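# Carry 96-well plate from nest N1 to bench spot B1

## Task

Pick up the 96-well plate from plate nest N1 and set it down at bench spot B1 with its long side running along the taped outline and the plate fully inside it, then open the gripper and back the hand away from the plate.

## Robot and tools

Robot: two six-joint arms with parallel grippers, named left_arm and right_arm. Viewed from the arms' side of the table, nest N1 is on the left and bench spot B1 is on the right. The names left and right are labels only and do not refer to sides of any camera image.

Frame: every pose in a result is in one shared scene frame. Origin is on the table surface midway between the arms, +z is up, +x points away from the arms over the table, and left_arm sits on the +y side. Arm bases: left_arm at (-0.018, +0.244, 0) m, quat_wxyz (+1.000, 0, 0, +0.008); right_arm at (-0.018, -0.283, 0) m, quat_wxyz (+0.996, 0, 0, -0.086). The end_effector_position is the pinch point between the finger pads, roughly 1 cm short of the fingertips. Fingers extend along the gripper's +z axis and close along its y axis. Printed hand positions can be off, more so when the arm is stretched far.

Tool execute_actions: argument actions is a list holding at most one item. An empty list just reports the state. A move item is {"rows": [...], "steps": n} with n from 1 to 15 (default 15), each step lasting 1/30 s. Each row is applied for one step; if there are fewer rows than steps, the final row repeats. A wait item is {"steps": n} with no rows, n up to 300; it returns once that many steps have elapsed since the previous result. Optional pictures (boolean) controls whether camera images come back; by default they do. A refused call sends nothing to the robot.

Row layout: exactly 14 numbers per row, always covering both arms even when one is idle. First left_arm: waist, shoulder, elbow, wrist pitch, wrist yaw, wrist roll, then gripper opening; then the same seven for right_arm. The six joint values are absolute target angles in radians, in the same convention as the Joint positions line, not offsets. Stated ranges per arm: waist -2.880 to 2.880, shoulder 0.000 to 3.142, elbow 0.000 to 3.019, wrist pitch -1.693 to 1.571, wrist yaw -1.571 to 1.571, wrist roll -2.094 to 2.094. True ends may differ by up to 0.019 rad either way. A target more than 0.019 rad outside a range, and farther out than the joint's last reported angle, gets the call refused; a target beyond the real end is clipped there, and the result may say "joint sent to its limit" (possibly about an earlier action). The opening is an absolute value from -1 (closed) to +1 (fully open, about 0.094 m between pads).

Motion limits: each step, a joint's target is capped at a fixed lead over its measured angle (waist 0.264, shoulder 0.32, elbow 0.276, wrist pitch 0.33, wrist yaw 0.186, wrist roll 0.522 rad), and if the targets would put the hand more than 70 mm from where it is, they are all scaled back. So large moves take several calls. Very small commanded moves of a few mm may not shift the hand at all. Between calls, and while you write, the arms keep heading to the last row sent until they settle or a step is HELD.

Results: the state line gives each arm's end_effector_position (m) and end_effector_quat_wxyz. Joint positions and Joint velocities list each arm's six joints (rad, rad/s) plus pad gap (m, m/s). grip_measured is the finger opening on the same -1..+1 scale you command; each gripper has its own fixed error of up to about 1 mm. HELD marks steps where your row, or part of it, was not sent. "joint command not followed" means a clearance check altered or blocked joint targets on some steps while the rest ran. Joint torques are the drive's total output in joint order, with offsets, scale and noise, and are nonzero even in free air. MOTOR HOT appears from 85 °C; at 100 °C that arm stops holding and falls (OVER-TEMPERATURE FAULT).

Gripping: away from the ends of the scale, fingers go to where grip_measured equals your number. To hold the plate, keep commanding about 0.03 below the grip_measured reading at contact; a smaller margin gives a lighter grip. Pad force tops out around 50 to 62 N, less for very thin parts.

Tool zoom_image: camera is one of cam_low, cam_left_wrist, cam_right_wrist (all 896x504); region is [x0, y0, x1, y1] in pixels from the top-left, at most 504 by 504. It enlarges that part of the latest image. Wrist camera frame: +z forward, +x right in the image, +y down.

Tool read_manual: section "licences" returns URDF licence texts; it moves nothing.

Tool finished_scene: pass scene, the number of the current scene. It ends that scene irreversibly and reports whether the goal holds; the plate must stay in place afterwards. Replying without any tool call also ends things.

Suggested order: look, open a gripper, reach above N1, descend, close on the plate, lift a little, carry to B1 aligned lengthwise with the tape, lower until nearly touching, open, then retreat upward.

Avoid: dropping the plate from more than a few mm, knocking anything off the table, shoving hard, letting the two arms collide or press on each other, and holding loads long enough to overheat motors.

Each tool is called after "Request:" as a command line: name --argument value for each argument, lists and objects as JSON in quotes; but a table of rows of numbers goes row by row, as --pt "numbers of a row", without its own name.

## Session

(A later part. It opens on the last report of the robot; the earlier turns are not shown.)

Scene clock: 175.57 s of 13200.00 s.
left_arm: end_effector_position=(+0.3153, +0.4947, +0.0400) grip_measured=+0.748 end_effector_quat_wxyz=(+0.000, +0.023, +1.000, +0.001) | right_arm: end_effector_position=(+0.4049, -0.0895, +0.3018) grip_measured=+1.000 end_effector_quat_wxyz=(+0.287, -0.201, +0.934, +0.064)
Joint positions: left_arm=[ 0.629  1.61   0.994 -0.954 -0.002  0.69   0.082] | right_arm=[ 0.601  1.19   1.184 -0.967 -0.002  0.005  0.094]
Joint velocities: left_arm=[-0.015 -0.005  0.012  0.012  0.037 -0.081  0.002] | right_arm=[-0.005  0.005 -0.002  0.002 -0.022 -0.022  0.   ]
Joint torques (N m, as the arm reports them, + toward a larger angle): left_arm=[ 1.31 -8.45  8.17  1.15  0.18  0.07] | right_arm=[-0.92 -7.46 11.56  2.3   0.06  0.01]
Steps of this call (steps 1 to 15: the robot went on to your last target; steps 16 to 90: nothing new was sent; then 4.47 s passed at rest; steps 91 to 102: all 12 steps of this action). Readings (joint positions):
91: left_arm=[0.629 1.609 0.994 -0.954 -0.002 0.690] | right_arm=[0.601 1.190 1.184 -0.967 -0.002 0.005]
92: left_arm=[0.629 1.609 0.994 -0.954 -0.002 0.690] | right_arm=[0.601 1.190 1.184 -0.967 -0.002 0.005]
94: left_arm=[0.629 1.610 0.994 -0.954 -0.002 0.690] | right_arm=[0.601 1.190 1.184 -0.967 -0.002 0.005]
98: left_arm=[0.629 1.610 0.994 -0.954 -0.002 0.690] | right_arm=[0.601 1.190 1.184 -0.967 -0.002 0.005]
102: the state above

Request:
execute_actions --actions '[{"rows": [[0.633,1.61,1.012,-0.95,0,0.702,0.71, 0.55,1.2,1.2,-0.95,0,0,1],[0.633,1.594,1.026,-0.962,0,0.702,0.71, 0.5,1.2,1.2,-0.95,0,0,1],[0.633,1.589,1.030,-0.971,0,0.702,0.71, 0.44,1.2,1.2,-0.95,0,0,1],[0.633,1.584,1.034,-0.980,0,0.702,0.71, 0.38,1.2,1.2,-0.95,0,0,1],[0.633,1.579,1.038,-0.989,0,0.702,0.71, 0.32,1.2,1.2,-0.95,0,0,1],[0.633,1.574,1.042,-0.998,0,0.702,0.71, 0.26,1.2,1.2,-0.95,0,0,1],[0.633,1.569,1.047,-1.007,0,0.702,0.71, 0.2,1.2,1.2,-0.95,0,0,1],[0.633,1.564,1.051,-1.016,0,0.702,0.71, 0.14,1.2,1.2,-0.95,0,0,1],[0.633,1.559,1.055,-1.025,0,0.702,0.71, 0.08,1.2,1.2,-0.95,0,0,1],[0.633,1.554,1.059,-1.034,0,0.702,0.71, 0.02,1.2,1.2,-0.95,0,0,1],[0.633,1.549,1.063,-1.043,0,0.702,0.71, -0.04,1.2,1.2,-0.95,0,0,1],[0.633,1.544,1.067,-1.052,0,0.702,0.71, -0.1,1.2,1.2,-0.95,0,0,1],[0.633,1.539,1.072,-1.061,0,0.702,0.71, -0.16,1.2,1.2,-0.95,0,0,1],[0.633,1.534,1.076,-1.070,0,0.702,0.71, -0.22,1.2,1.2,-0.95,0,0,1],[0.633,1.53,1.08,-1.078,0,0.702,0.71, -0.28,1.2,1.2,-0.95,0,0,1]], "steps": 15}]' --pictures false

Request:
execute_actions --actions '[{"steps": 15}]'

Scene clock: 199.80 s of 13200.00 s.
left_arm: end_effector_position=(+0.3078, +0.4888, +0.0637) grip_measured=+0.742 end_effector_quat_wxyz=(-0.012, +0.023, +1.000, -0.009) | right_arm: end_effector_position=(+0.4330, -0.3955, +0.3018) grip_measured=+1.000 end_effector_quat_wxyz=(+0.293, +0.119, +0.948, -0.034)
Joint positions: left_arm=[ 0.629  1.57   1.019 -1.05  -0.     0.69   0.082] | right_arm=[-0.073  1.19   1.184 -0.967 -0.004  0.005  0.094]
Joint velocities: left_arm=[-0.005 -0.181  0.125 -0.256  0.066  0.037 -0.   ] | right_arm=[-1.753  0.015 -0.002  0.002 -0.022  0.007  0.   ]
Joint torques (N m, as the arm reports them, + toward a larger angle): left_arm=[  1.57 -11.78  12.34   0.18   0.1    0.07] | right_arm=[-1.12 -7.93 11.03  2.02  0.03  0.01]
Steps of this call (steps 1 to 15: the robot went on to your last target; steps 16 to 90: nothing new was sent; then 20.73 s passed at rest; steps 91 to 105: all 15 steps of this action). Readings (joint positions):
91: left_arm=[0.629 1.610 0.994 -0.954 -0.002 0.690] | right_arm=[0.598 1.190 1.184 -0.967 -0.002 0.005]
92: left_arm=[0.629 1.610 0.994 -0.954 -0.002 0.690] | right_arm=[0.589 1.190 1.184 -0.967 -0.003 0.005]
94: left_arm=[0.629 1.610 0.994 -0.958 -0.002 0.690] | right_arm=[0.535 1.190 1.184 -0.967 -0.004 0.005]
98: left_arm=[0.629 1.607 1.002 -0.980 -0.000 0.690] | right_arm=[0.333 1.190 1.184 -0.967 -0.004 0.005]
105: the state above

Scene clock: 200.30 s of 13200.00 s.
left_arm: end_effector_position=(+0.3118, +0.4918, +0.0774) grip_measured=+0.742 end_effector_quat_wxyz=(-0.003, +0.023, +1.000, -0.002) | right_arm: end_effector_position=(+0.3996, -0.4872, +0.3015) grip_measured=+1.000 end_effector_quat_wxyz=(+0.286, +0.218, +0.931, -0.067)
Joint positions: left_arm=[ 0.629  1.549  1.036 -1.066 -0.     0.69   0.082] | right_arm=[-0.282  1.191  1.184 -0.967  0.002  0.005  0.094]
Joint velocities: left_arm=[-0.015 -0.015 -0.007 -0.002 -0.007 -0.022 -0.   ] | right_arm=[ 0.005 -0.024 -0.002 -0.002 -0.051 -0.037  0.   ]
Joint torques (N m, as the arm reports them, + toward a larger angle): left_arm=[  1.75 -10.59  11.98   0.17   0.11   0.07] | right_arm=[-0.61 -7.46 11.52  2.23 -0.12  0.  ]
Steps of this call (steps 1 to 15: the robot went on to your last target). Readings (joint positions):
1: left_arm=[0.629 1.564 1.023 -1.057 -0.000 0.690] | right_arm=[-0.132 1.190 1.184 -0.967 -0.004 0.005]
2: left_arm=[0.629 1.559 1.027 -1.061 -0.000 0.690] | right_arm=[-0.189 1.191 1.184 -0.967 -0.003 0.005]
4: left_arm=[0.629 1.552 1.033 -1.065 -0.000 0.690] | right_arm=[-0.282 1.191 1.184 -0.967 0.003 0.005]
8: left_arm=[0.629 1.549 1.036 -1.065 -0.000 0.690] | right_arm=[-0.319 1.191 1.184 -0.967 0.004 0.005]
15: the state above

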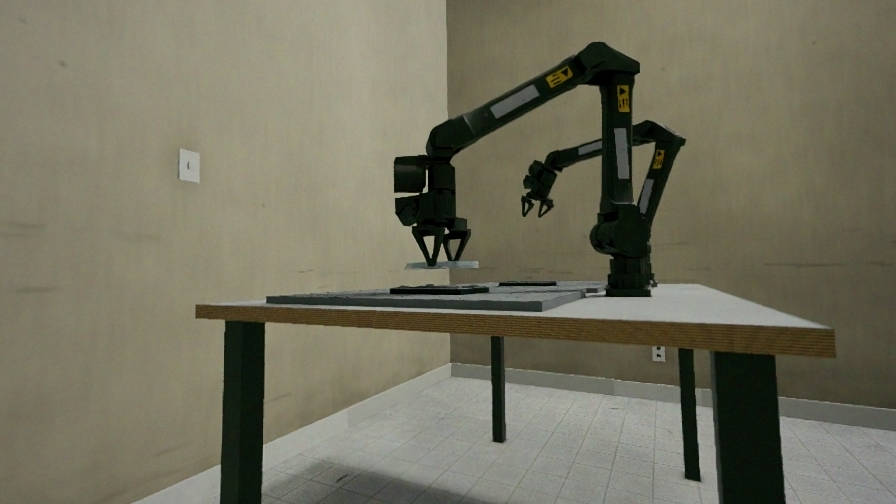

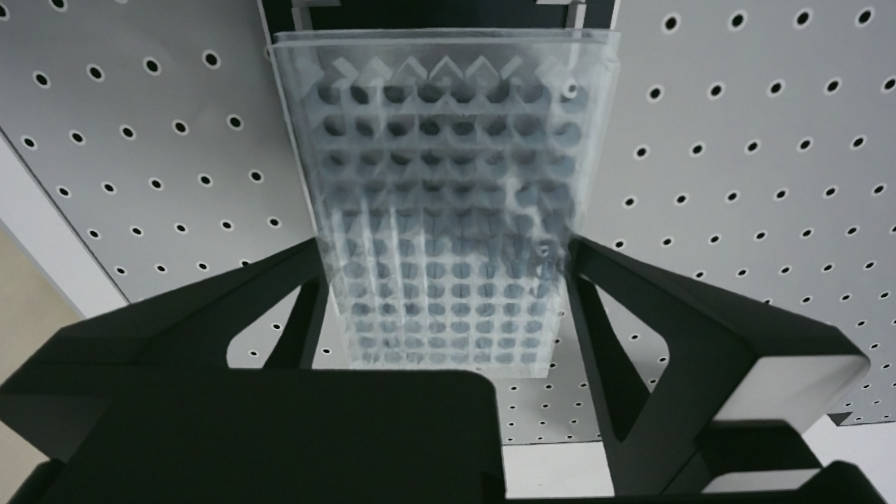

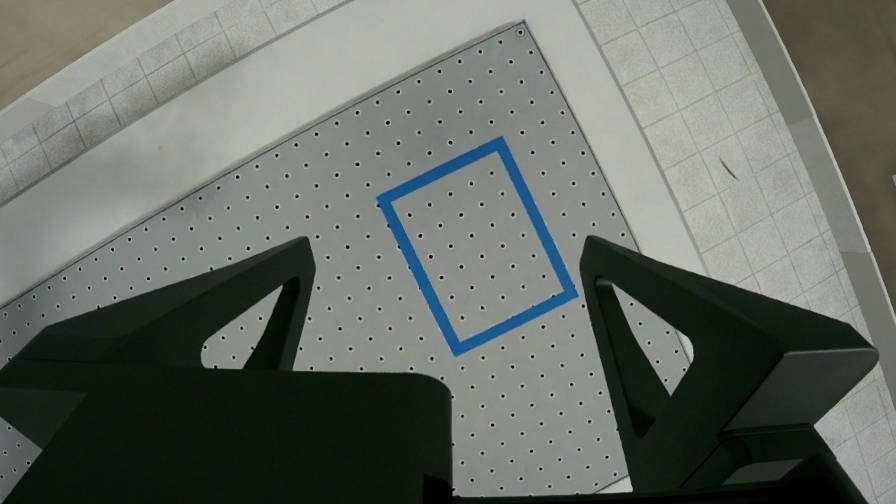

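Request:
execute_actions --actions '[{"rows": [[0.630,1.531,1.081,-1.078,0,0.699,0.71,-0.28,1.2,1.2,-0.95,0,0,1],[0.620,1.534,1.085,-1.079,0,0.689,0.71,-0.28,1.2,1.2,-0.95,0,0,1],[0.605,1.538,1.091,-1.081,0,0.672,0.71,-0.28,1.2,1.2,-0.95,0,0,1],[0.583,1.545,1.100,-1.084,0,0.650,0.71,-0.28,1.2,1.2,-0.95,0,0,1],[0.556,1.553,1.111,-1.087,0,0.621,0.71,-0.28,1.2,1.2,-0.95,0,0,1],[0.523,1.563,1.124,-1.091,0,0.586,0.71,-0.28,1.2,1.2,-0.95,0,0,1],[0.485,1.574,1.140,-1.096,0,0.547,0.71,-0.28,1.2,1.2,-0.95,0,0,1],[0.443,1.587,1.157,-1.101,0,0.502,0.71,-0.28,1.2,1.2,-0.95,0,0,1],[0.396,1.601,1.176,-1.106,0,0.453,0.71,-0.28,1.2,1.2,-0.95,0,0,1],[0.346,1.616,1.196,-1.112,0,0.400,0.71,-0.28,1.2,1.2,-0.95,0,0,1],[0.292,1.632,1.218,-1.119,0,0.343,0.71,-0.28,1.2,1.2,-0.95,0,0,1],[0.236,1.649,1.241,-1.125,0,0.284,0.71,-0.28,1.2,1.2,-0.95,0,0,1],[0.178,1.667,1.264,-1.132,0,0.223,0.71,-0.28,1.2,1.2,-0.95,0,0,1],[0.119,1.684,1.288,-1.139,0,0.160,0.71,-0.28,1.2,1.2,-0.95,0,0,1],[0.058,1.703,1.313,-1.147,0,0.097,0.71,-0.28,1.2,1.2,-0.95,0,0,1]], "steps": 15}]' --pictures false

Request:
execute_actions --actions '[{"rows": [[-0.002,1.721,1.337,-1.154,0,0.034,0.71,-0.28,1.2,1.2,-0.95,0,0,1],[-0.061,1.738,1.361,-1.161,0,-0.029,0.71,-0.28,1.2,1.2,-0.95,0,0,1],[-0.119,1.756,1.384,-1.168,0,-0.090,0.71,-0.28,1.2,1.2,-0.95,0,0,1],[-0.175,1.773,1.407,-1.174,0,-0.149,0.71,-0.28,1.2,1.2,-0.95,0,0,1],[-0.229,1.789,1.429,-1.181,0,-0.206,0.71,-0.28,1.2,1.2,-0.95,0,0,1],[-0.279,1.804,1.449,-1.187,0,-0.259,0.71,-0.28,1.2,1.2,-0.95,0,0,1],[-0.326,1.818,1.468,-1.192,0,-0.308,0.71,-0.28,1.2,1.2,-0.95,0,0,1],[-0.368,1.831,1.485,-1.197,0,-0.353,0.71,-0.28,1.2,1.2,-0.95,0,0,1],[-0.406,1.842,1.501,-1.202,0,-0.392,0.71,-0.28,1.2,1.2,-0.95,0,0,1],[-0.439,1.852,1.514,-1.206,0,-0.427,0.71,-0.28,1.2,1.2,-0.95,0,0,1],[-0.466,1.860,1.525,-1.209,0,-0.456,0.71,-0.28,1.2,1.2,-0.95,0,0,1],[-0.488,1.867,1.534,-1.212,0,-0.478,0.71,-0.28,1.2,1.2,-0.95,0,0,1],[-0.503,1.871,1.540,-1.214,0,-0.495,0.71,-0.28,1.2,1.2,-0.95,0,0,1],[-0.513,1.874,1.544,-1.215,0,-0.505,0.71,-0.28,1.2,1.2,-0.95,0,0,1],[-0.516,1.875,1.545,-1.215,0,-0.508,0.71,-0.28,1.2,1.2,-0.95,0,0,1]], "steps": 15}]' --pictures false

Request:
execute_actions --actions '[{"steps": 30}]'

Scene clock: 292.10 s of 13200.00 s.
left_arm: end_effector_position=(+0.4289, +0.3670, +0.0970) grip_measured=+0.742 end_effector_quat_wxyz=(+0.013, +0.067, +0.998, +0.006) | right_arm: end_effector_position=(+0.3996, -0.4872, +0.3015) grip_measured=+1.000 end_effector_quat_wxyz=(+0.286, +0.218, +0.931, -0.067)
Joint positions: left_arm=[ 0.252  1.626  1.188 -1.104 -0.002  0.402  0.082] | right_arm=[-0.282  1.191  1.184 -0.967  0.002  0.005  0.094]
Joint velocities: left_arm=[-1.382  0.386  0.447 -0.129  0.007 -1.062  0.   ] | right_arm=[-0.005 -0.024  0.002 -0.002  0.007 -0.022  0.   ]
Joint torques (N m, as the arm reports them, + toward a larger angle): left_arm=[ 0.62 -9.97 11.85  0.11  0.06 -0.11] | right_arm=[-0.78 -7.57 11.57  2.33 -0.1   0.01]
Steps of this call (steps 1 to 15: the robot went on to your last target; steps 16 to 90: nothing new was sent; then 88.30 s passed at rest; steps 91 to 105: all 15 steps of this action). Readings (joint positions):
91: left_arm=[0.629 1.549 1.036 -1.066 -0.000 0.690] | right_arm=[-0.282 1.191 1.184 -0.967 0.002 0.005]
92: left_arm=[0.629 1.549 1.036 -1.066 -0.000 0.690] | right_arm=[-0.282 1.191 1.184 -0.967 0.002 0.005]
94: left_arm=[0.624 1.549 1.038 -1.069 -0.000 0.685] | right_arm=[-0.282 1.191 1.184 -0.967 0.002 0.005]
98: left_arm=[0.552 1.554 1.067 -1.085 -0.002 0.620] | right_arm=[-0.282 1.191 1.184 -0.967 0.002 0.005]
105: the state above

Scene clock: 292.60 s of 13200.00 s.
left_arm: end_effector_position=(+0.4741, +0.0387, +0.0822) grip_measured=+0.742 end_effector_quat_wxyz=(-0.005, +0.093, +0.996, +0.003) | right_arm: end_effector_position=(+0.3996, -0.4872, +0.3015) grip_measured=+1.000 end_effector_quat_wxyz=(+0.286, +0.218, +0.931, -0.067)
Joint positions: left_arm=[-0.412  1.832  1.426 -1.177 -0.002 -0.21   0.082] | right_arm=[-0.282  1.191  1.184 -0.967  0.002  0.005  0.094]
Joint velocities: left_arm=[-1.197  0.386  0.53  -0.222  0.007 -1.443 -0.001] | right_arm=[-0.005  0.005 -0.002  0.007  0.037 -0.066  0.   ]
Joint torques (N m, as the arm reports them, + toward a larger angle): left_arm=[  1.44 -13.02  13.6    0.37   0.08  -0.13] | right_arm=[-0.86 -7.57 11.51  2.31 -0.1   0.01]
Steps of this call (steps 1 to 15: all 15 steps of this action). Readings (joint positions):
1: left_arm=[0.205 1.639 1.204 -1.108 -0.002 0.366] | right_arm=[-0.282 1.191 1.184 -0.967 0.002 0.005]
2: left_arm=[0.158 1.653 1.219 -1.112 -0.002 0.330] | right_arm=[-0.282 1.191 1.184 -0.967 0.002 0.005]
4: left_arm=[0.065 1.681 1.249 -1.120 -0.002 0.252] | right_arm=[-0.282 1.191 1.184 -0.967 0.002 0.005]
8: left_arm=[-0.114 1.741 1.315 -1.141 -0.002 0.086] | right_arm=[-0.282 1.191 1.184 -0.967 0.002 0.005]
15: the state above

Scene clock: 293.60 s of 13200.00 s.
left_arm: end_effector_position=(+0.4694, -0.0188, +0.0871) grip_measured=+0.742 end_effector_quat_wxyz=(-0.002, -0.001, +1.000, +0.000) | right_arm: end_effector_position=(+0.3996, -0.4872, +0.3015) grip_measured=+1.000 end_effector_quat_wxyz=(+0.286, +0.218, +0.931, -0.067)
Joint positions: left_arm=[-0.51   1.873  1.5   -1.203  0.002 -0.495  0.082] | right_arm=[-0.282  1.191  1.184 -0.967  0.002  0.005  0.094]
Joint velocities: left_arm=[-0.005  0.005 -0.022  0.002 -0.007  0.007  0.001] | right_arm=[-0.005 -0.005 -0.017 -0.012 -0.051 -0.022  0.   ]
Joint torques (N m, as the arm reports them, + toward a larger angle): left_arm=[  0.16 -14.48  12.7    0.22  -0.12  -0.1 ] | right_arm=[-0.57 -7.59 11.57  2.27 -0.13  0.01]
Steps of this call (steps 1 to 30: the robot went on to your last target). Readings (joint positions):
1: left_arm=[-0.451 1.845 1.447 -1.185 -0.002 -0.263] | right_arm=[-0.282 1.191 1.184 -0.967 0.002 0.005]
2: left_arm=[-0.487 1.858 1.468 -1.192 -0.001 -0.309] | right_arm=[-0.282 1.191 1.184 -0.967 0.002 0.005]
4: left_arm=[-0.544 1.871 1.495 -1.194 0.001 -0.376] | right_arm=[-0.282 1.191 1.184 -0.967 0.002 0.005]
8: left_arm=[-0.570 1.873 1.500 -1.201 0.003 -0.445] | right_arm=[-0.282 1.191 1.184 -0.967 0.002 0.005]
30: the state above
All arms were judged still, so your last target was given up. Only a new action makes them travel on or press farther. Fingers that are still opening or closing keep moving.

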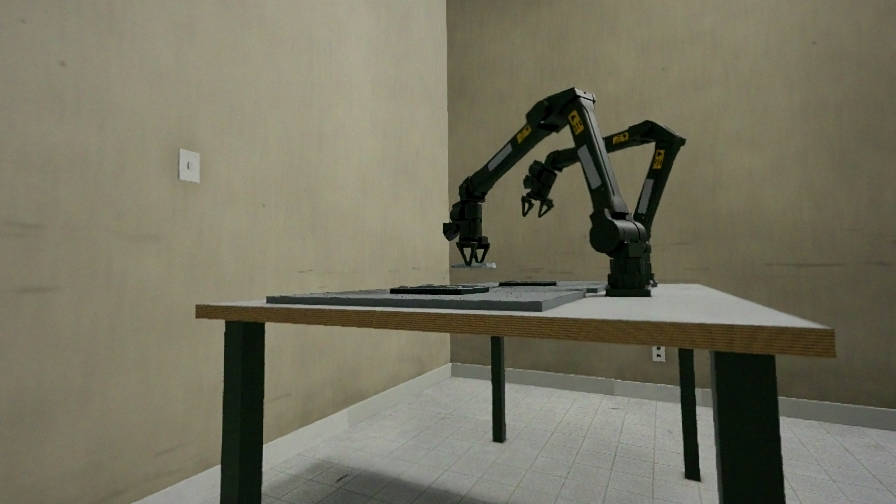

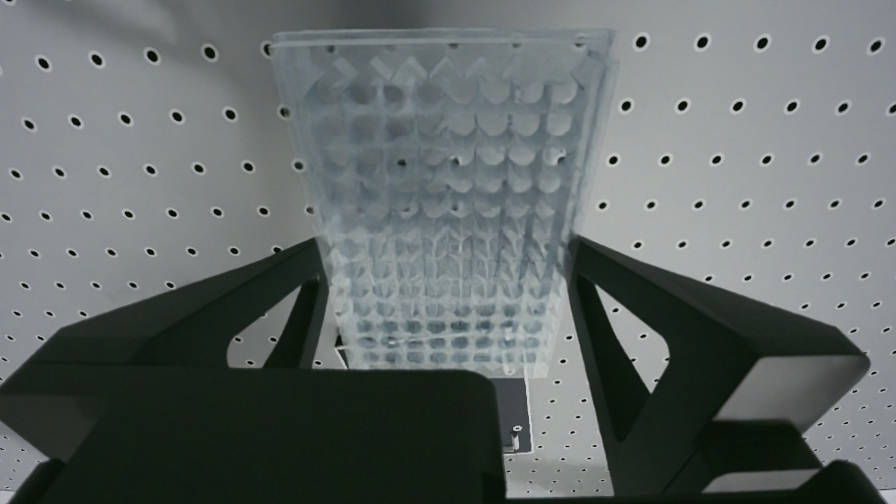

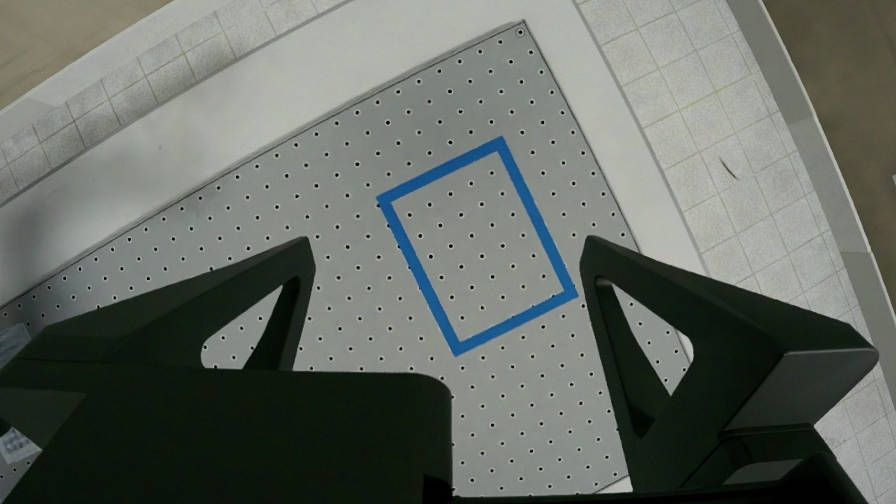

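Request:
execute_actions --actions '[{"rows": [[-0.516,1.88,1.525,-1.2,0,-0.508,0.71,-0.28,1.2,1.2,-0.95,0,0,1],[-0.516,1.885,1.508,-1.19,0,-0.508,0.71,-0.28,1.2,1.2,-0.95,0,0,1],[-0.516,1.889,1.503,-1.181,0,-0.508,0.71,-0.28,1.2,1.2,-0.95,0,0,1],[-0.516,1.893,1.498,-1.172,0,-0.508,0.71,-0.28,1.2,1.2,-0.95,0,0,1],[-0.516,1.897,1.493,-1.163,0,-0.508,0.71,-0.28,1.2,1.2,-0.95,0,0,1],[-0.516,1.901,1.488,-1.153,0,-0.508,0.71,-0.28,1.2,1.2,-0.95,0,0,1],[-0.516,1.905,1.483,-1.144,0,-0.508,0.71,-0.28,1.2,1.2,-0.95,0,0,1],[-0.516,1.909,1.478,-1.134,0,-0.508,0.71,-0.28,1.2,1.2,-0.95,0,0,1],[-0.516,1.913,1.473,-1.125,0,-0.508,0.71,-0.28,1.2,1.2,-0.95,0,0,1],[-0.516,1.917,1.468,-1.115,0,-0.508,0.71,-0.28,1.2,1.2,-0.95,0,0,1],[-0.516,1.921,1.463,-1.106,0,-0.508,0.71,-0.28,1.2,1.2,-0.95,0,0,1],[-0.516,1.925,1.458,-1.096,0,-0.508,0.71,-0.28,1.2,1.2,-0.95,0,0,1],[-0.516,1.929,1.454,-1.087,0,-0.508,0.71,-0.28,1.2,1.2,-0.95,0,0,1]], "steps": 15}]' --pictures false

Request:
execute_actions --actions '[{"steps": 15}]'

Request:
zoom_image --camera "cam_low" --region '[420, 240, 560, 310]'

Scene clock: 309.77 s of 13200.00 s.
left_arm: end_effector_position=(+0.4704, -0.0193, +0.0494) grip_measured=+0.742 end_effector_quat_wxyz=(+0.001, -0.001, +1.000, -0.002) | right_arm: end_effector_position=(+0.3996, -0.4872, +0.3015) grip_measured=+1.000 end_effector_quat_wxyz=(+0.286, +0.218, +0.931, -0.067)
Joint positions: left_arm=[-0.51   1.91   1.45  -1.107  0.002 -0.496  0.082] | right_arm=[-0.282  1.191  1.184 -0.967  0.002  0.005  0.094]
Joint velocities: left_arm=[-0.015  0.171 -0.09   0.09   0.051 -0.007  0.001] | right_arm=[-0.005 -0.024  0.002  0.017 -0.007  0.081  0.   ]
Joint torques (N m, as the arm reports them, + toward a larger angle): left_arm=[  0.54 -14.59   9.45   1.05  -0.13  -0.14] | right_arm=[-0.83 -7.41 11.55  2.26 -0.11  0.01]
Steps of this call (steps 1 to 90: nothing new was sent; then 12.67 s passed at rest; steps 91 to 105: all 15 steps of this action). Readings (joint positions):
91: left_arm=[-0.510 1.873 1.500 -1.203 0.002 -0.496] | right_arm=[-0.282 1.191 1.184 -0.967 0.002 0.005]
92: left_arm=[-0.510 1.873 1.500 -1.203 0.002 -0.496] | right_arm=[-0.282 1.191 1.184 -0.967 0.002 0.005]
94: left_arm=[-0.510 1.873 1.498 -1.198 0.002 -0.496] | right_arm=[-0.282 1.191 1.184 -0.967 0.002 0.005]
98: left_arm=[-0.510 1.876 1.484 -1.166 0.002 -0.496] | right_arm=[-0.282 1.191 1.184 -0.967 0.002 0.005]
105: the state above

Scene clock: 310.27 s of 13200.00 s.
left_arm: end_effector_position=(+0.4674, -0.0177, +0.0383) grip_measured=+0.742 end_effector_quat_wxyz=(-0.007, -0.001, +1.000, +0.003) | right_arm: end_effector_position=(+0.3996, -0.4872, +0.3015) grip_measured=+1.000 end_effector_quat_wxyz=(+0.286, +0.218, +0.931, -0.067)
Joint positions: left_arm=[-0.51   1.926  1.441 -1.101  0.002 -0.496  0.082] | right_arm=[-0.282  1.191  1.184 -0.967  0.002  0.005  0.094]
Joint velocities: left_arm=[-0.015  0.005 -0.002 -0.007  0.007 -0.051 -0.   ] | right_arm=[-0.005 -0.015 -0.022 -0.002 -0.022  0.022  0.   ]
Joint torques (N m, as the arm reports them, + toward a larger angle): left_arm=[  0.48 -14.61   9.25   1.25  -0.13  -0.14] | right_arm=[-0.76 -7.26 11.56  2.27 -0.12  0.01]
Steps of this call (steps 1 to 15: the robot went on to your last target). Readings (joint positions):
1: left_arm=[-0.510 1.916 1.447 -1.105 0.002 -0.496] | right_arm=[-0.282 1.191 1.184 -0.967 0.002 0.005]
2: left_arm=[-0.510 1.920 1.445 -1.104 0.002 -0.496] | right_arm=[-0.282 1.191 1.184 -0.967 0.002 0.005]
4: left_arm=[-0.510 1.925 1.442 -1.103 0.002 -0.496] | right_arm=[-0.282 1.191 1.184 -0.967 0.002 0.005]
8: left_arm=[-0.510 1.926 1.441 -1.101 0.002 -0.496] | right_arm=[-0.282 1.191 1.184 -0.967 0.002 0.005]
15: the state above

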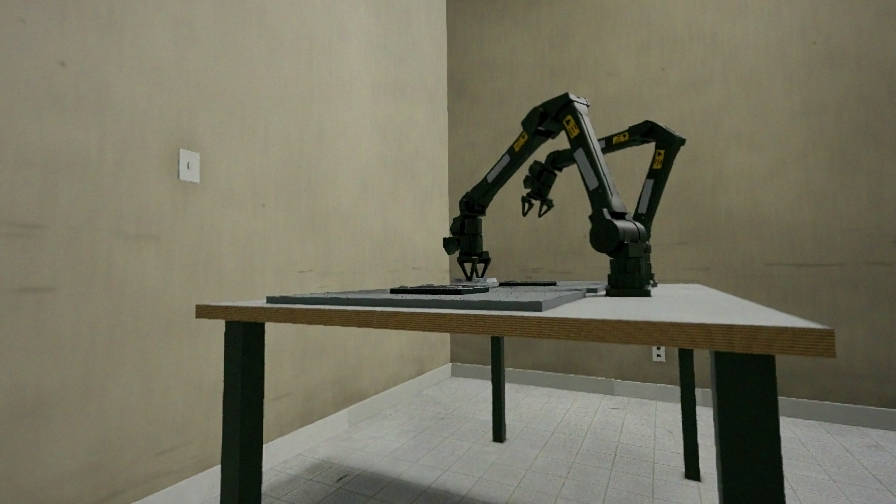

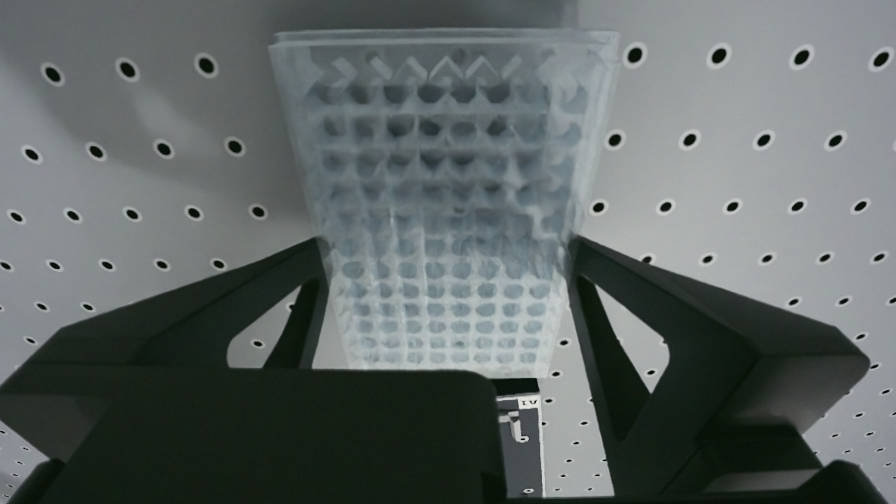

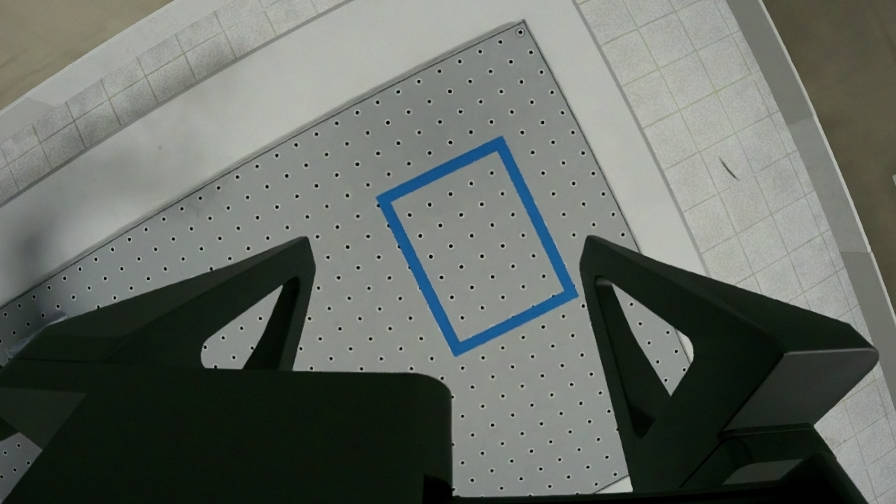

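Region (420, 240, 560, 310) of cam_low's 896x504 image, scaled by 3.600, with more detail than that image has.

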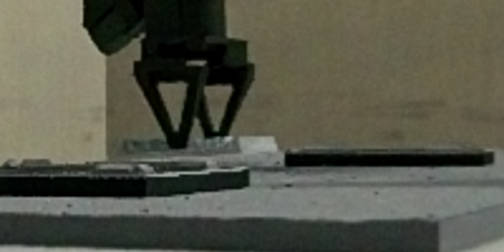

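Request:
execute_actions --actions '[{"rows": [[-0.516,1.932,1.453,-1.085,0,-0.508,0.71,-0.28,1.2,1.2,-0.95,0,0,1],[-0.516,1.935,1.452,-1.082,0,-0.508,0.71,-0.28,1.2,1.2,-0.95,0,0,1],[-0.516,1.937,1.451,-1.079,0,-0.508,0.71,-0.28,1.2,1.2,-0.95,0,0,1],[-0.516,1.939,1.450,-1.076,0,-0.508,0.71,-0.28,1.2,1.2,-0.95,0,0,1],[-0.516,1.940,1.449,-1.073,0,-0.508,0.71,-0.28,1.2,1.2,-0.95,0,0,1],[-0.516,1.941,1.448,-1.070,0,-0.508,0.71,-0.28,1.2,1.2,-0.95,0,0,1],[-0.516,1.942,1.447,-1.067,0,-0.508,0.71,-0.28,1.2,1.2,-0.95,0,0,1],[-0.516,1.943,1.446,-1.064,0,-0.508,0.71,-0.28,1.2,1.2,-0.95,0,0,1],[-0.516,1.944,1.445,-1.061,0,-0.508,0.71,-0.28,1.2,1.2,-0.95,0,0,1],[-0.516,1.945,1.444,-1.058,0,-0.508,0.71,-0.28,1.2,1.2,-0.95,0,0,1]], "steps": 15}]' --pictures false

Request:
execute_actions --actions '[{"steps": 10}]'

Scene clock: 333.90 s of 13200.00 s.
left_arm: end_effector_position=(+0.4734, -0.0209, +0.0375) grip_measured=+0.742 end_effector_quat_wxyz=(+0.005, -0.001, +1.000, -0.004) | right_arm: end_effector_position=(+0.3996, -0.4872, +0.3015) grip_measured=+1.000 end_effector_quat_wxyz=(+0.286, +0.218, +0.931, -0.067)
Joint positions: left_arm=[-0.51   1.927  1.441 -1.072  0.002 -0.496  0.082] | right_arm=[-0.282  1.191  1.184 -0.967  0.002  0.005  0.094]
Joint velocities: left_arm=[-0.015  0.005  0.017  0.002 -0.007 -0.037 -0.002] | right_arm=[ 0.005  0.005 -0.002  0.012 -0.037 -0.022  0.   ]
Joint torques (N m, as the arm reports them, + toward a larger angle): left_arm=[  0.56 -12.62   8.66   1.21  -0.13  -0.14] | right_arm=[-0.78 -7.66 11.51  2.27 -0.12  0.01]
Steps of this call (steps 1 to 15: the robot went on to your last target; steps 16 to 90: nothing new was sent; then 20.13 s passed at rest; steps 91 to 105: all 15 steps of this action). Readings (joint positions):
91: left_arm=[-0.510 1.926 1.441 -1.101 0.002 -0.496] | right_arm=[-0.282 1.191 1.184 -0.967 0.002 0.005]
92: left_arm=[-0.510 1.926 1.441 -1.100 0.002 -0.496] | right_arm=[-0.282 1.191 1.184 -0.967 0.002 0.005]
94: left_arm=[-0.510 1.926 1.441 -1.096 0.002 -0.496] | right_arm=[-0.282 1.191 1.184 -0.967 0.002 0.005]
98: left_arm=[-0.510 1.926 1.441 -1.084 0.002 -0.496] | right_arm=[-0.282 1.191 1.184 -0.967 0.002 0.005]
105: the state above

Scene clock: 334.23 s of 13200.00 s.
left_arm: end_effector_position=(+0.4722, -0.0203, +0.0359) grip_measured=+0.742 end_effector_quat_wxyz=(+0.004, -0.001, +1.000, -0.003) | right_arm: end_effector_position=(+0.3996, -0.4872, +0.3015) grip_measured=+1.000 end_effector_quat_wxyz=(+0.286, +0.218, +0.931, -0.067)
Joint positions: left_arm=[-0.51   1.928  1.438 -1.072  0.002 -0.496  0.082] | right_arm=[-0.282  1.191  1.184 -0.967  0.002  0.005  0.094]
Joint velocities: left_arm=[-0.015 -0.005  0.007  0.002 -0.066  0.022 -0.   ] | right_arm=[-0.005 -0.005 -0.007  0.017 -0.022 -0.125  0.   ]
Joint torques (N m, as the arm reports them, + toward a larger angle): left_arm=[  0.69 -13.58   9.06   1.19  -0.12  -0.13] | right_arm=[-0.69 -7.47 11.55  2.31 -0.1   0.01]
Steps of this call (steps 1 to 10: the robot went on to your last target). Readings (joint positions):
1: left_arm=[-0.510 1.927 1.441 -1.072 0.002 -0.496] | right_arm=[-0.282 1.191 1.184 -0.967 0.002 0.005]
2: left_arm=[-0.510 1.927 1.441 -1.072 0.002 -0.496] | right_arm=[-0.282 1.191 1.184 -0.967 0.002 0.005]
4: left_arm=[-0.510 1.927 1.439 -1.072 0.002 -0.496] | right_arm=[-0.282 1.191 1.184 -0.967 0.002 0.005]
8: left_arm=[-0.510 1.928 1.438 -1.072 0.002 -0.496] | right_arm=[-0.282 1.191 1.184 -0.967 0.002 0.005]
10: the state above

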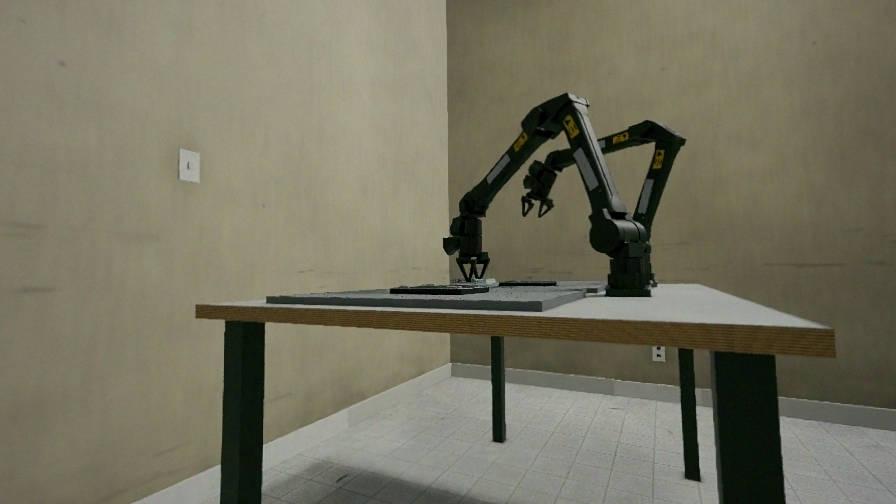

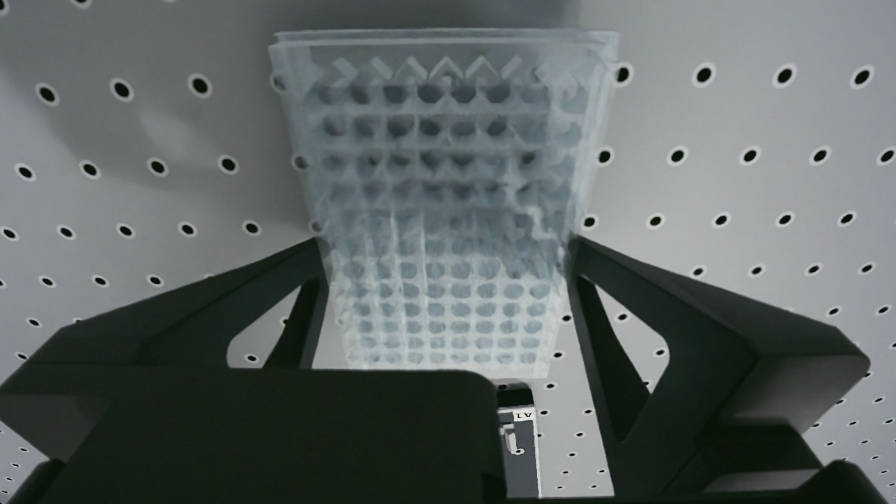

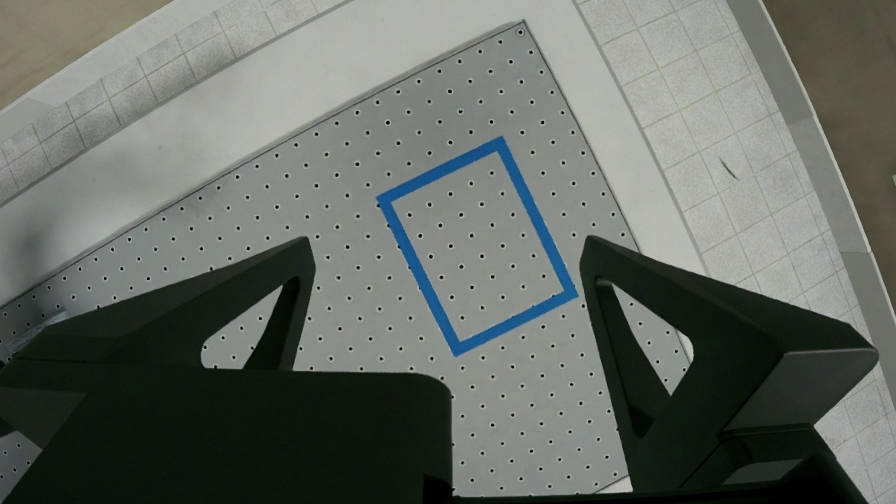

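Request:
execute_actions --actions '[{"rows": [[-0.516,1.946,1.443,-1.058,0,-0.508,0.71,-0.28,1.2,1.2,-0.95,0,0,1],[-0.516,1.947,1.442,-1.058,0,-0.508,0.71,-0.28,1.2,1.2,-0.95,0,0,1],[-0.516,1.948,1.441,-1.058,0,-0.508,0.71,-0.28,1.2,1.2,-0.95,0,0,1],[-0.516,1.949,1.440,-1.058,0,-0.508,0.71,-0.28,1.2,1.2,-0.95,0,0,1],[-0.516,1.950,1.439,-1.058,0,-0.508,0.71,-0.28,1.2,1.2,-0.95,0,0,1],[-0.516,1.951,1.439,-1.058,0,-0.508,0.71,-0.28,1.2,1.2,-0.95,0,0,1]], "steps": 15}]' --pictures false

Request:
execute_actions --actions '[{"steps": 10}]'

Request:
zoom_image --camera "cam_low" --region '[430, 250, 530, 300]'

Scene clock: 342.90 s of 13200.00 s.
left_arm: end_effector_position=(+0.4695, -0.0188, +0.0298) grip_measured=+0.742 end_effector_quat_wxyz=(-0.002, -0.001, +1.000, +0.000) | right_arm: end_effector_position=(+0.3996, -0.4872, +0.3015) grip_measured=+1.000 end_effector_quat_wxyz=(+0.286, +0.218, +0.931, -0.067)
Joint positions: left_arm=[-0.51   1.936  1.432 -1.072  0.002 -0.496  0.082] | right_arm=[-0.282  1.191  1.184 -0.967  0.002  0.005  0.094]
Joint velocities: left_arm=[-0.005 -0.005 -0.002  0.007  0.022 -0.022 -0.001] | right_arm=[-0.015 -0.024 -0.012  0.002 -0.022  0.022  0.   ]
Joint torques (N m, as the arm reports them, + toward a larger angle): left_arm=[  0.66 -13.86   8.95   1.19  -0.14  -0.14] | right_arm=[-0.7  -7.53 11.58  2.28 -0.11  0.03]
Steps of this call (steps 1 to 15: the robot went on to your last target; steps 16 to 90: nothing new was sent; then 5.17 s passed at rest; steps 91 to 105: all 15 steps of this action). Readings (joint positions):
91: left_arm=[-0.510 1.928 1.438 -1.072 0.002 -0.496] | right_arm=[-0.282 1.191 1.184 -0.967 0.002 0.005]
92: left_arm=[-0.510 1.928 1.438 -1.072 0.002 -0.496] | right_arm=[-0.282 1.191 1.184 -0.967 0.002 0.005]
94: left_arm=[-0.510 1.929 1.438 -1.072 0.002 -0.496] | right_arm=[-0.282 1.191 1.184 -0.967 0.002 0.005]
98: left_arm=[-0.510 1.931 1.435 -1.072 0.002 -0.496] | right_arm=[-0.282 1.191 1.184 -0.967 0.002 0.005]
105: the state above

Scene clock: 343.23 s of 13200.00 s.
left_arm: end_effector_position=(+0.4695, -0.0188, +0.0298) grip_measured=+0.742 end_effector_quat_wxyz=(-0.002, -0.001, +1.000, +0.000) | right_arm: end_effector_position=(+0.3996, -0.4872, +0.3015) grip_measured=+1.000 end_effector_quat_wxyz=(+0.286, +0.218, +0.931, -0.067)
Joint positions: left_arm=[-0.51   1.936  1.432 -1.072  0.002 -0.496  0.082] | right_arm=[-0.282  1.191  1.184 -0.967  0.002  0.005  0.094]
Joint velocities: left_arm=[-0.005 -0.005 -0.002 -0.002  0.007 -0.081  0.001] | right_arm=[-0.005 -0.005 -0.012 -0.022  0.022 -0.007  0.   ]
Joint torques (N m, as the arm reports them, + toward a larger angle): left_arm=[  0.84 -13.39   8.84   1.26  -0.13  -0.13] | right_arm=[-0.77 -7.58 11.57  2.28 -0.12  0.02]
Steps of this call (steps 1 to 10: the robot went on to your last target). Readings (joint positions):
1: left_arm=[-0.510 1.936 1.432 -1.072 0.002 -0.496] | right_arm=[-0.282 1.191 1.184 -0.967 0.002 0.005]
2: left_arm=[-0.510 1.936 1.432 -1.072 0.002 -0.496] | right_arm=[-0.282 1.191 1.184 -0.967 0.002 0.005]
4: left_arm=[-0.510 1.936 1.432 -1.072 0.002 -0.496] | right_arm=[-0.282 1.191 1.184 -0.967 0.002 0.005]
8: left_arm=[-0.510 1.936 1.432 -1.072 0.002 -0.496] | right_arm=[-0.282 1.191 1.184 -0.967 0.002 0.005]
10: the state above

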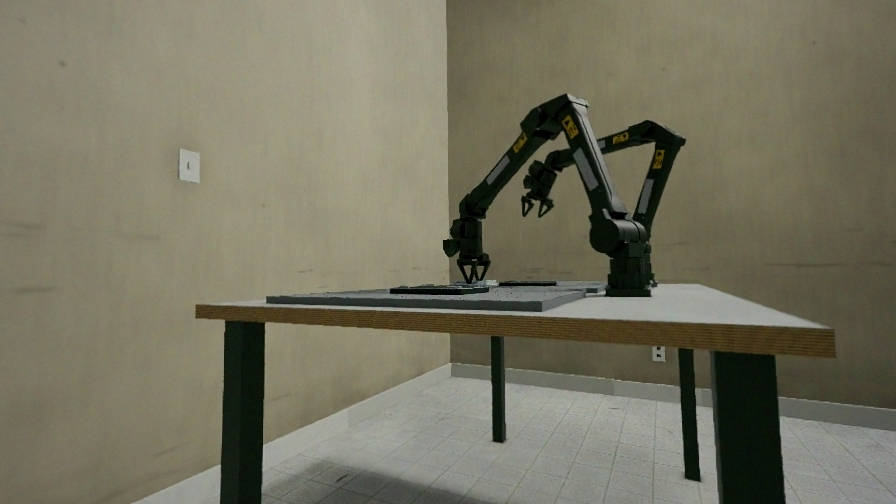

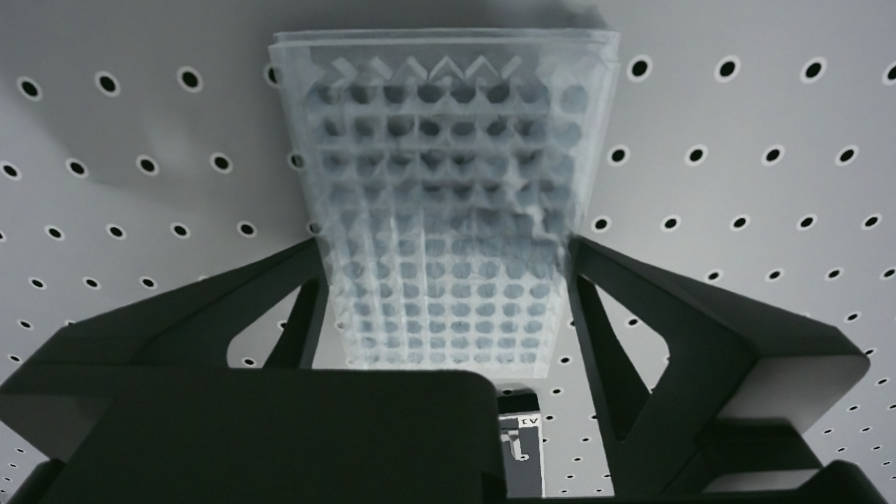

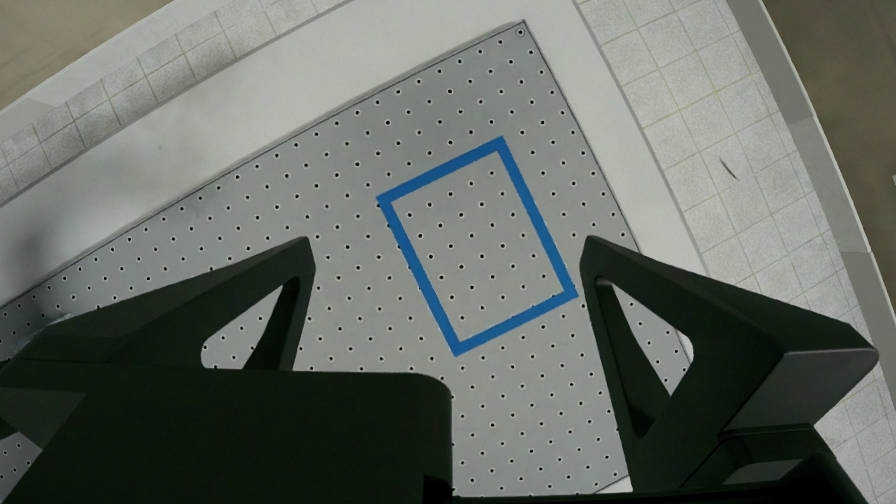

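Region (430, 250, 530, 300) of cam_low's 896x504 image, scaled by 5.040, with more detail than that image has.

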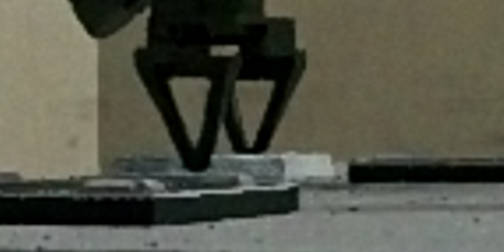

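Request:
execute_actions --actions '[{"rows": [[-0.516,1.952,1.439,-1.057,0,-0.508,0.71,-0.28,1.2,1.2,-0.95,0,0,1],[-0.516,1.953,1.438,-1.056,0,-0.508,0.71,-0.28,1.2,1.2,-0.95,0,0,1],[-0.516,1.954,1.438,-1.055,0,-0.508,0.71,-0.28,1.2,1.2,-0.95,0,0,1],[-0.516,1.955,1.437,-1.054,0,-0.508,0.71,-0.28,1.2,1.2,-0.95,0,0,1],[-0.516,1.956,1.437,-1.053,0,-0.508,0.71,-0.28,1.2,1.2,-0.95,0,0,1],[-0.516,1.957,1.436,-1.052,0,-0.508,0.71,-0.28,1.2,1.2,-0.95,0,0,1]], "steps": 15}]' --pictures false

Request:
execute_actions --actions '[{"steps": 10}]'

Request:
zoom_image --camera "cam_low" --region '[430, 250, 530, 300]'

Scene clock: 361.20 s of 13200.00 s.
left_arm: end_effector_position=(+0.4704, -0.0193, +0.0288) grip_measured=+0.742 end_effector_quat_wxyz=(-0.001, -0.001, +1.000, -0.001) | right_arm: end_effector_position=(+0.3996, -0.4872, +0.3015) grip_measured=+1.000 end_effector_quat_wxyz=(+0.286, +0.218, +0.931, -0.067)
Joint positions: left_arm=[-0.51   1.938  1.432 -1.067  0.002 -0.496  0.082] | right_arm=[-0.282  1.191  1.184 -0.967  0.002  0.005  0.094]
Joint velocities: left_arm=[-0.005  0.005  0.002 -0.002 -0.051  0.022  0.   ] | right_arm=[ 0.005 -0.005 -0.007 -0.002 -0.066  0.022  0.   ]
Joint torques (N m, as the arm reports them, + toward a larger angle): left_arm=[  0.91 -13.5    8.69   1.3   -0.12  -0.12] | right_arm=[-0.68 -7.66 11.51  2.3  -0.11  0.  ]
Steps of this call (steps 1 to 15: the robot went on to your last target; steps 16 to 90: nothing new was sent; then 14.47 s passed at rest; steps 91 to 105: all 15 steps of this action). Readings (joint positions):
91: left_arm=[-0.510 1.936 1.432 -1.072 0.002 -0.496] | right_arm=[-0.282 1.191 1.184 -0.967 0.002 0.005]
92: left_arm=[-0.510 1.936 1.432 -1.072 0.002 -0.496] | right_arm=[-0.282 1.191 1.184 -0.967 0.002 0.005]
94: left_arm=[-0.510 1.936 1.432 -1.070 0.002 -0.496] | right_arm=[-0.282 1.191 1.184 -0.967 0.002 0.005]
98: left_arm=[-0.510 1.937 1.432 -1.067 0.002 -0.496] | right_arm=[-0.282 1.191 1.184 -0.967 0.002 0.005]
105: the state above

Scene clock: 361.53 s of 13200.00 s.
left_arm: end_effector_position=(+0.4704, -0.0193, +0.0288) grip_measured=+0.742 end_effector_quat_wxyz=(-0.001, -0.001, +1.000, -0.001) | right_arm: end_effector_position=(+0.3996, -0.4872, +0.3015) grip_measured=+1.000 end_effector_quat_wxyz=(+0.286, +0.218, +0.931, -0.067)
Joint positions: left_arm=[-0.51   1.938  1.432 -1.067  0.002 -0.496  0.082] | right_arm=[-0.282  1.191  1.184 -0.967  0.002  0.005  0.094]
Joint velocities: left_arm=[ 0.005 -0.005  0.007 -0.002 -0.007 -0.037 -0.002] | right_arm=[-0.005 -0.024  0.007  0.007  0.007 -0.051  0.   ]
Joint torques (N m, as the arm reports them, + toward a larger angle): left_arm=[  0.91 -13.14   8.61   1.24  -0.12  -0.13] | right_arm=[-0.73 -7.57 11.55  2.24 -0.1   0.01]
Steps of this call (steps 1 to 10: the robot went on to your last target). Readings (joint positions):
1: left_arm=[-0.510 1.938 1.432 -1.067 0.002 -0.496] | right_arm=[-0.282 1.191 1.184 -0.967 0.002 0.005]
2: left_arm=[-0.510 1.938 1.432 -1.067 0.002 -0.496] | right_arm=[-0.282 1.191 1.184 -0.967 0.002 0.005]
4: left_arm=[-0.510 1.938 1.432 -1.067 0.002 -0.496] | right_arm=[-0.282 1.191 1.184 -0.967 0.002 0.005]
8: left_arm=[-0.510 1.938 1.432 -1.067 0.002 -0.496] | right_arm=[-0.282 1.191 1.184 -0.967 0.002 0.005]
10: the state above

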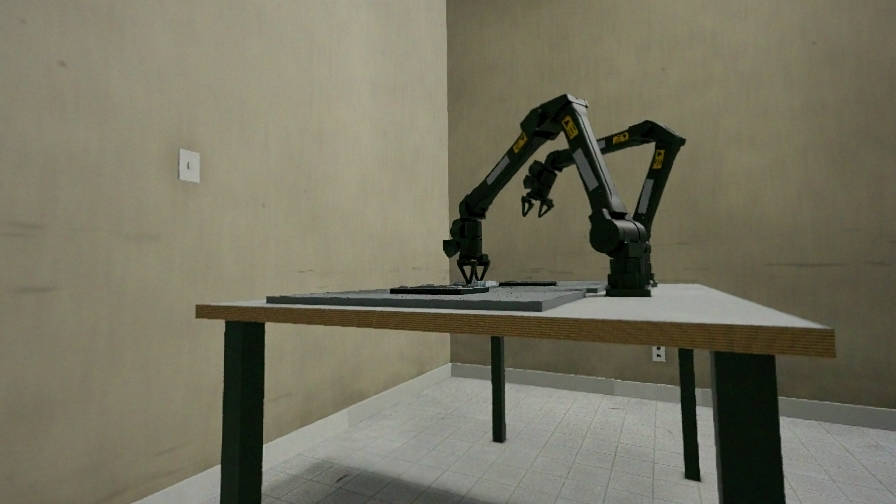

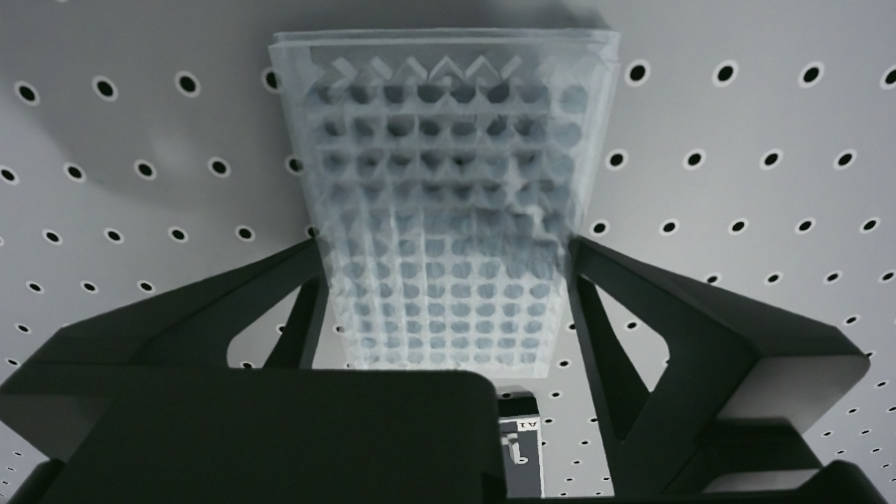

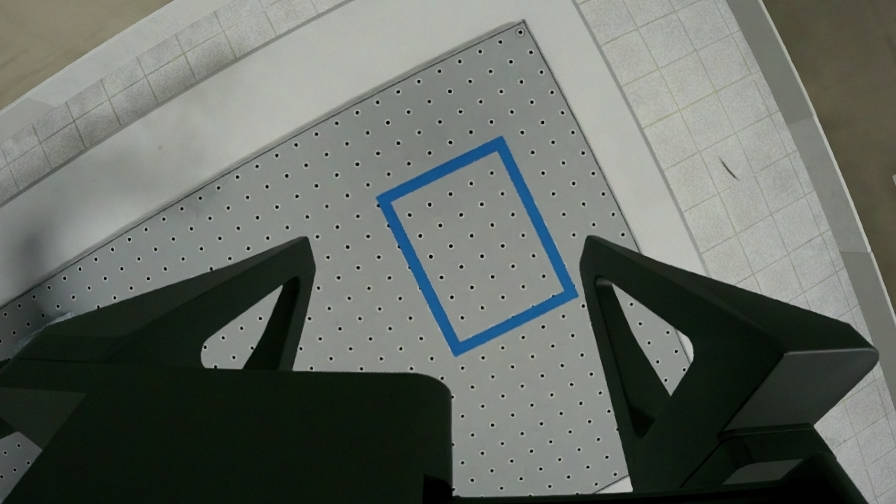

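Region (430, 250, 530, 300) of cam_low's 896x504 image, scaled by 5.040, with more detail than that image has.

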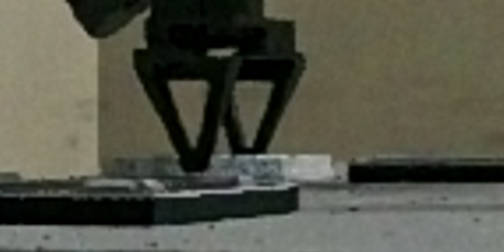

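Request:
execute_actions --actions '[{"rows": [[-0.516,1.958,1.436,-1.052,0,-0.508,0.71,-0.28,1.2,1.2,-0.95,0,0,1],[-0.516,1.959,1.435,-1.052,0,-0.508,0.71,-0.28,1.2,1.2,-0.95,0,0,1],[-0.516,1.960,1.435,-1.052,0,-0.508,0.71,-0.28,1.2,1.2,-0.95,0,0,1],[-0.516,1.961,1.434,-1.052,0,-0.508,0.71,-0.28,1.2,1.2,-0.95,0,0,1],[-0.516,1.962,1.434,-1.052,0,-0.508,0.71,-0.28,1.2,1.2,-0.95,0,0,1]], "steps": 15}]' --pictures false

Scene clock: 367.00 s of 13200.00 s.
left_arm: end_effector_position=(+0.4704, -0.0193, +0.0286) grip_measured=+0.742 end_effector_quat_wxyz=(-0.001, -0.001, +1.000, -0.000) | right_arm: end_effector_position=(+0.3996, -0.4872, +0.3015) grip_measured=+1.000 end_effector_quat_wxyz=(+0.286, +0.218, +0.931, -0.067)
Joint positions: left_arm=[-0.51   1.938  1.432 -1.067  0.002 -0.496  0.082] | right_arm=[-0.282  1.191  1.184 -0.967  0.002  0.005  0.094]
Joint velocities: left_arm=[-0.005 -0.005  0.002 -0.007 -0.037  0.037  0.001] | right_arm=[-0.015  0.005  0.002  0.012 -0.051  0.051  0.   ]
Joint torques (N m, as the arm reports them, + toward a larger angle): left_arm=[  0.78 -12.83   8.48   1.24  -0.12  -0.13] | right_arm=[-0.7  -7.51 11.49  2.28 -0.1   0.  ]
Steps of this call (steps 1 to 15: the robot went on to your last target; steps 16 to 90: nothing new was sent; then 1.97 s passed at rest; steps 91 to 105: all 15 steps of this action). Readings (joint positions):
91: left_arm=[-0.510 1.938 1.432 -1.067 0.002 -0.496] | right_arm=[-0.282 1.191 1.184 -0.967 0.002 0.005]
92: left_arm=[-0.510 1.938 1.432 -1.067 0.002 -0.496] | right_arm=[-0.282 1.191 1.184 -0.967 0.002 0.005]
94: left_arm=[-0.510 1.938 1.432 -1.067 0.002 -0.496] | right_arm=[-0.282 1.191 1.184 -0.967 0.002 0.005]
98: left_arm=[-0.510 1.938 1.432 -1.067 0.002 -0.496] | right_arm=[-0.282 1.191 1.184 -0.967 0.002 0.005]
105: the state above


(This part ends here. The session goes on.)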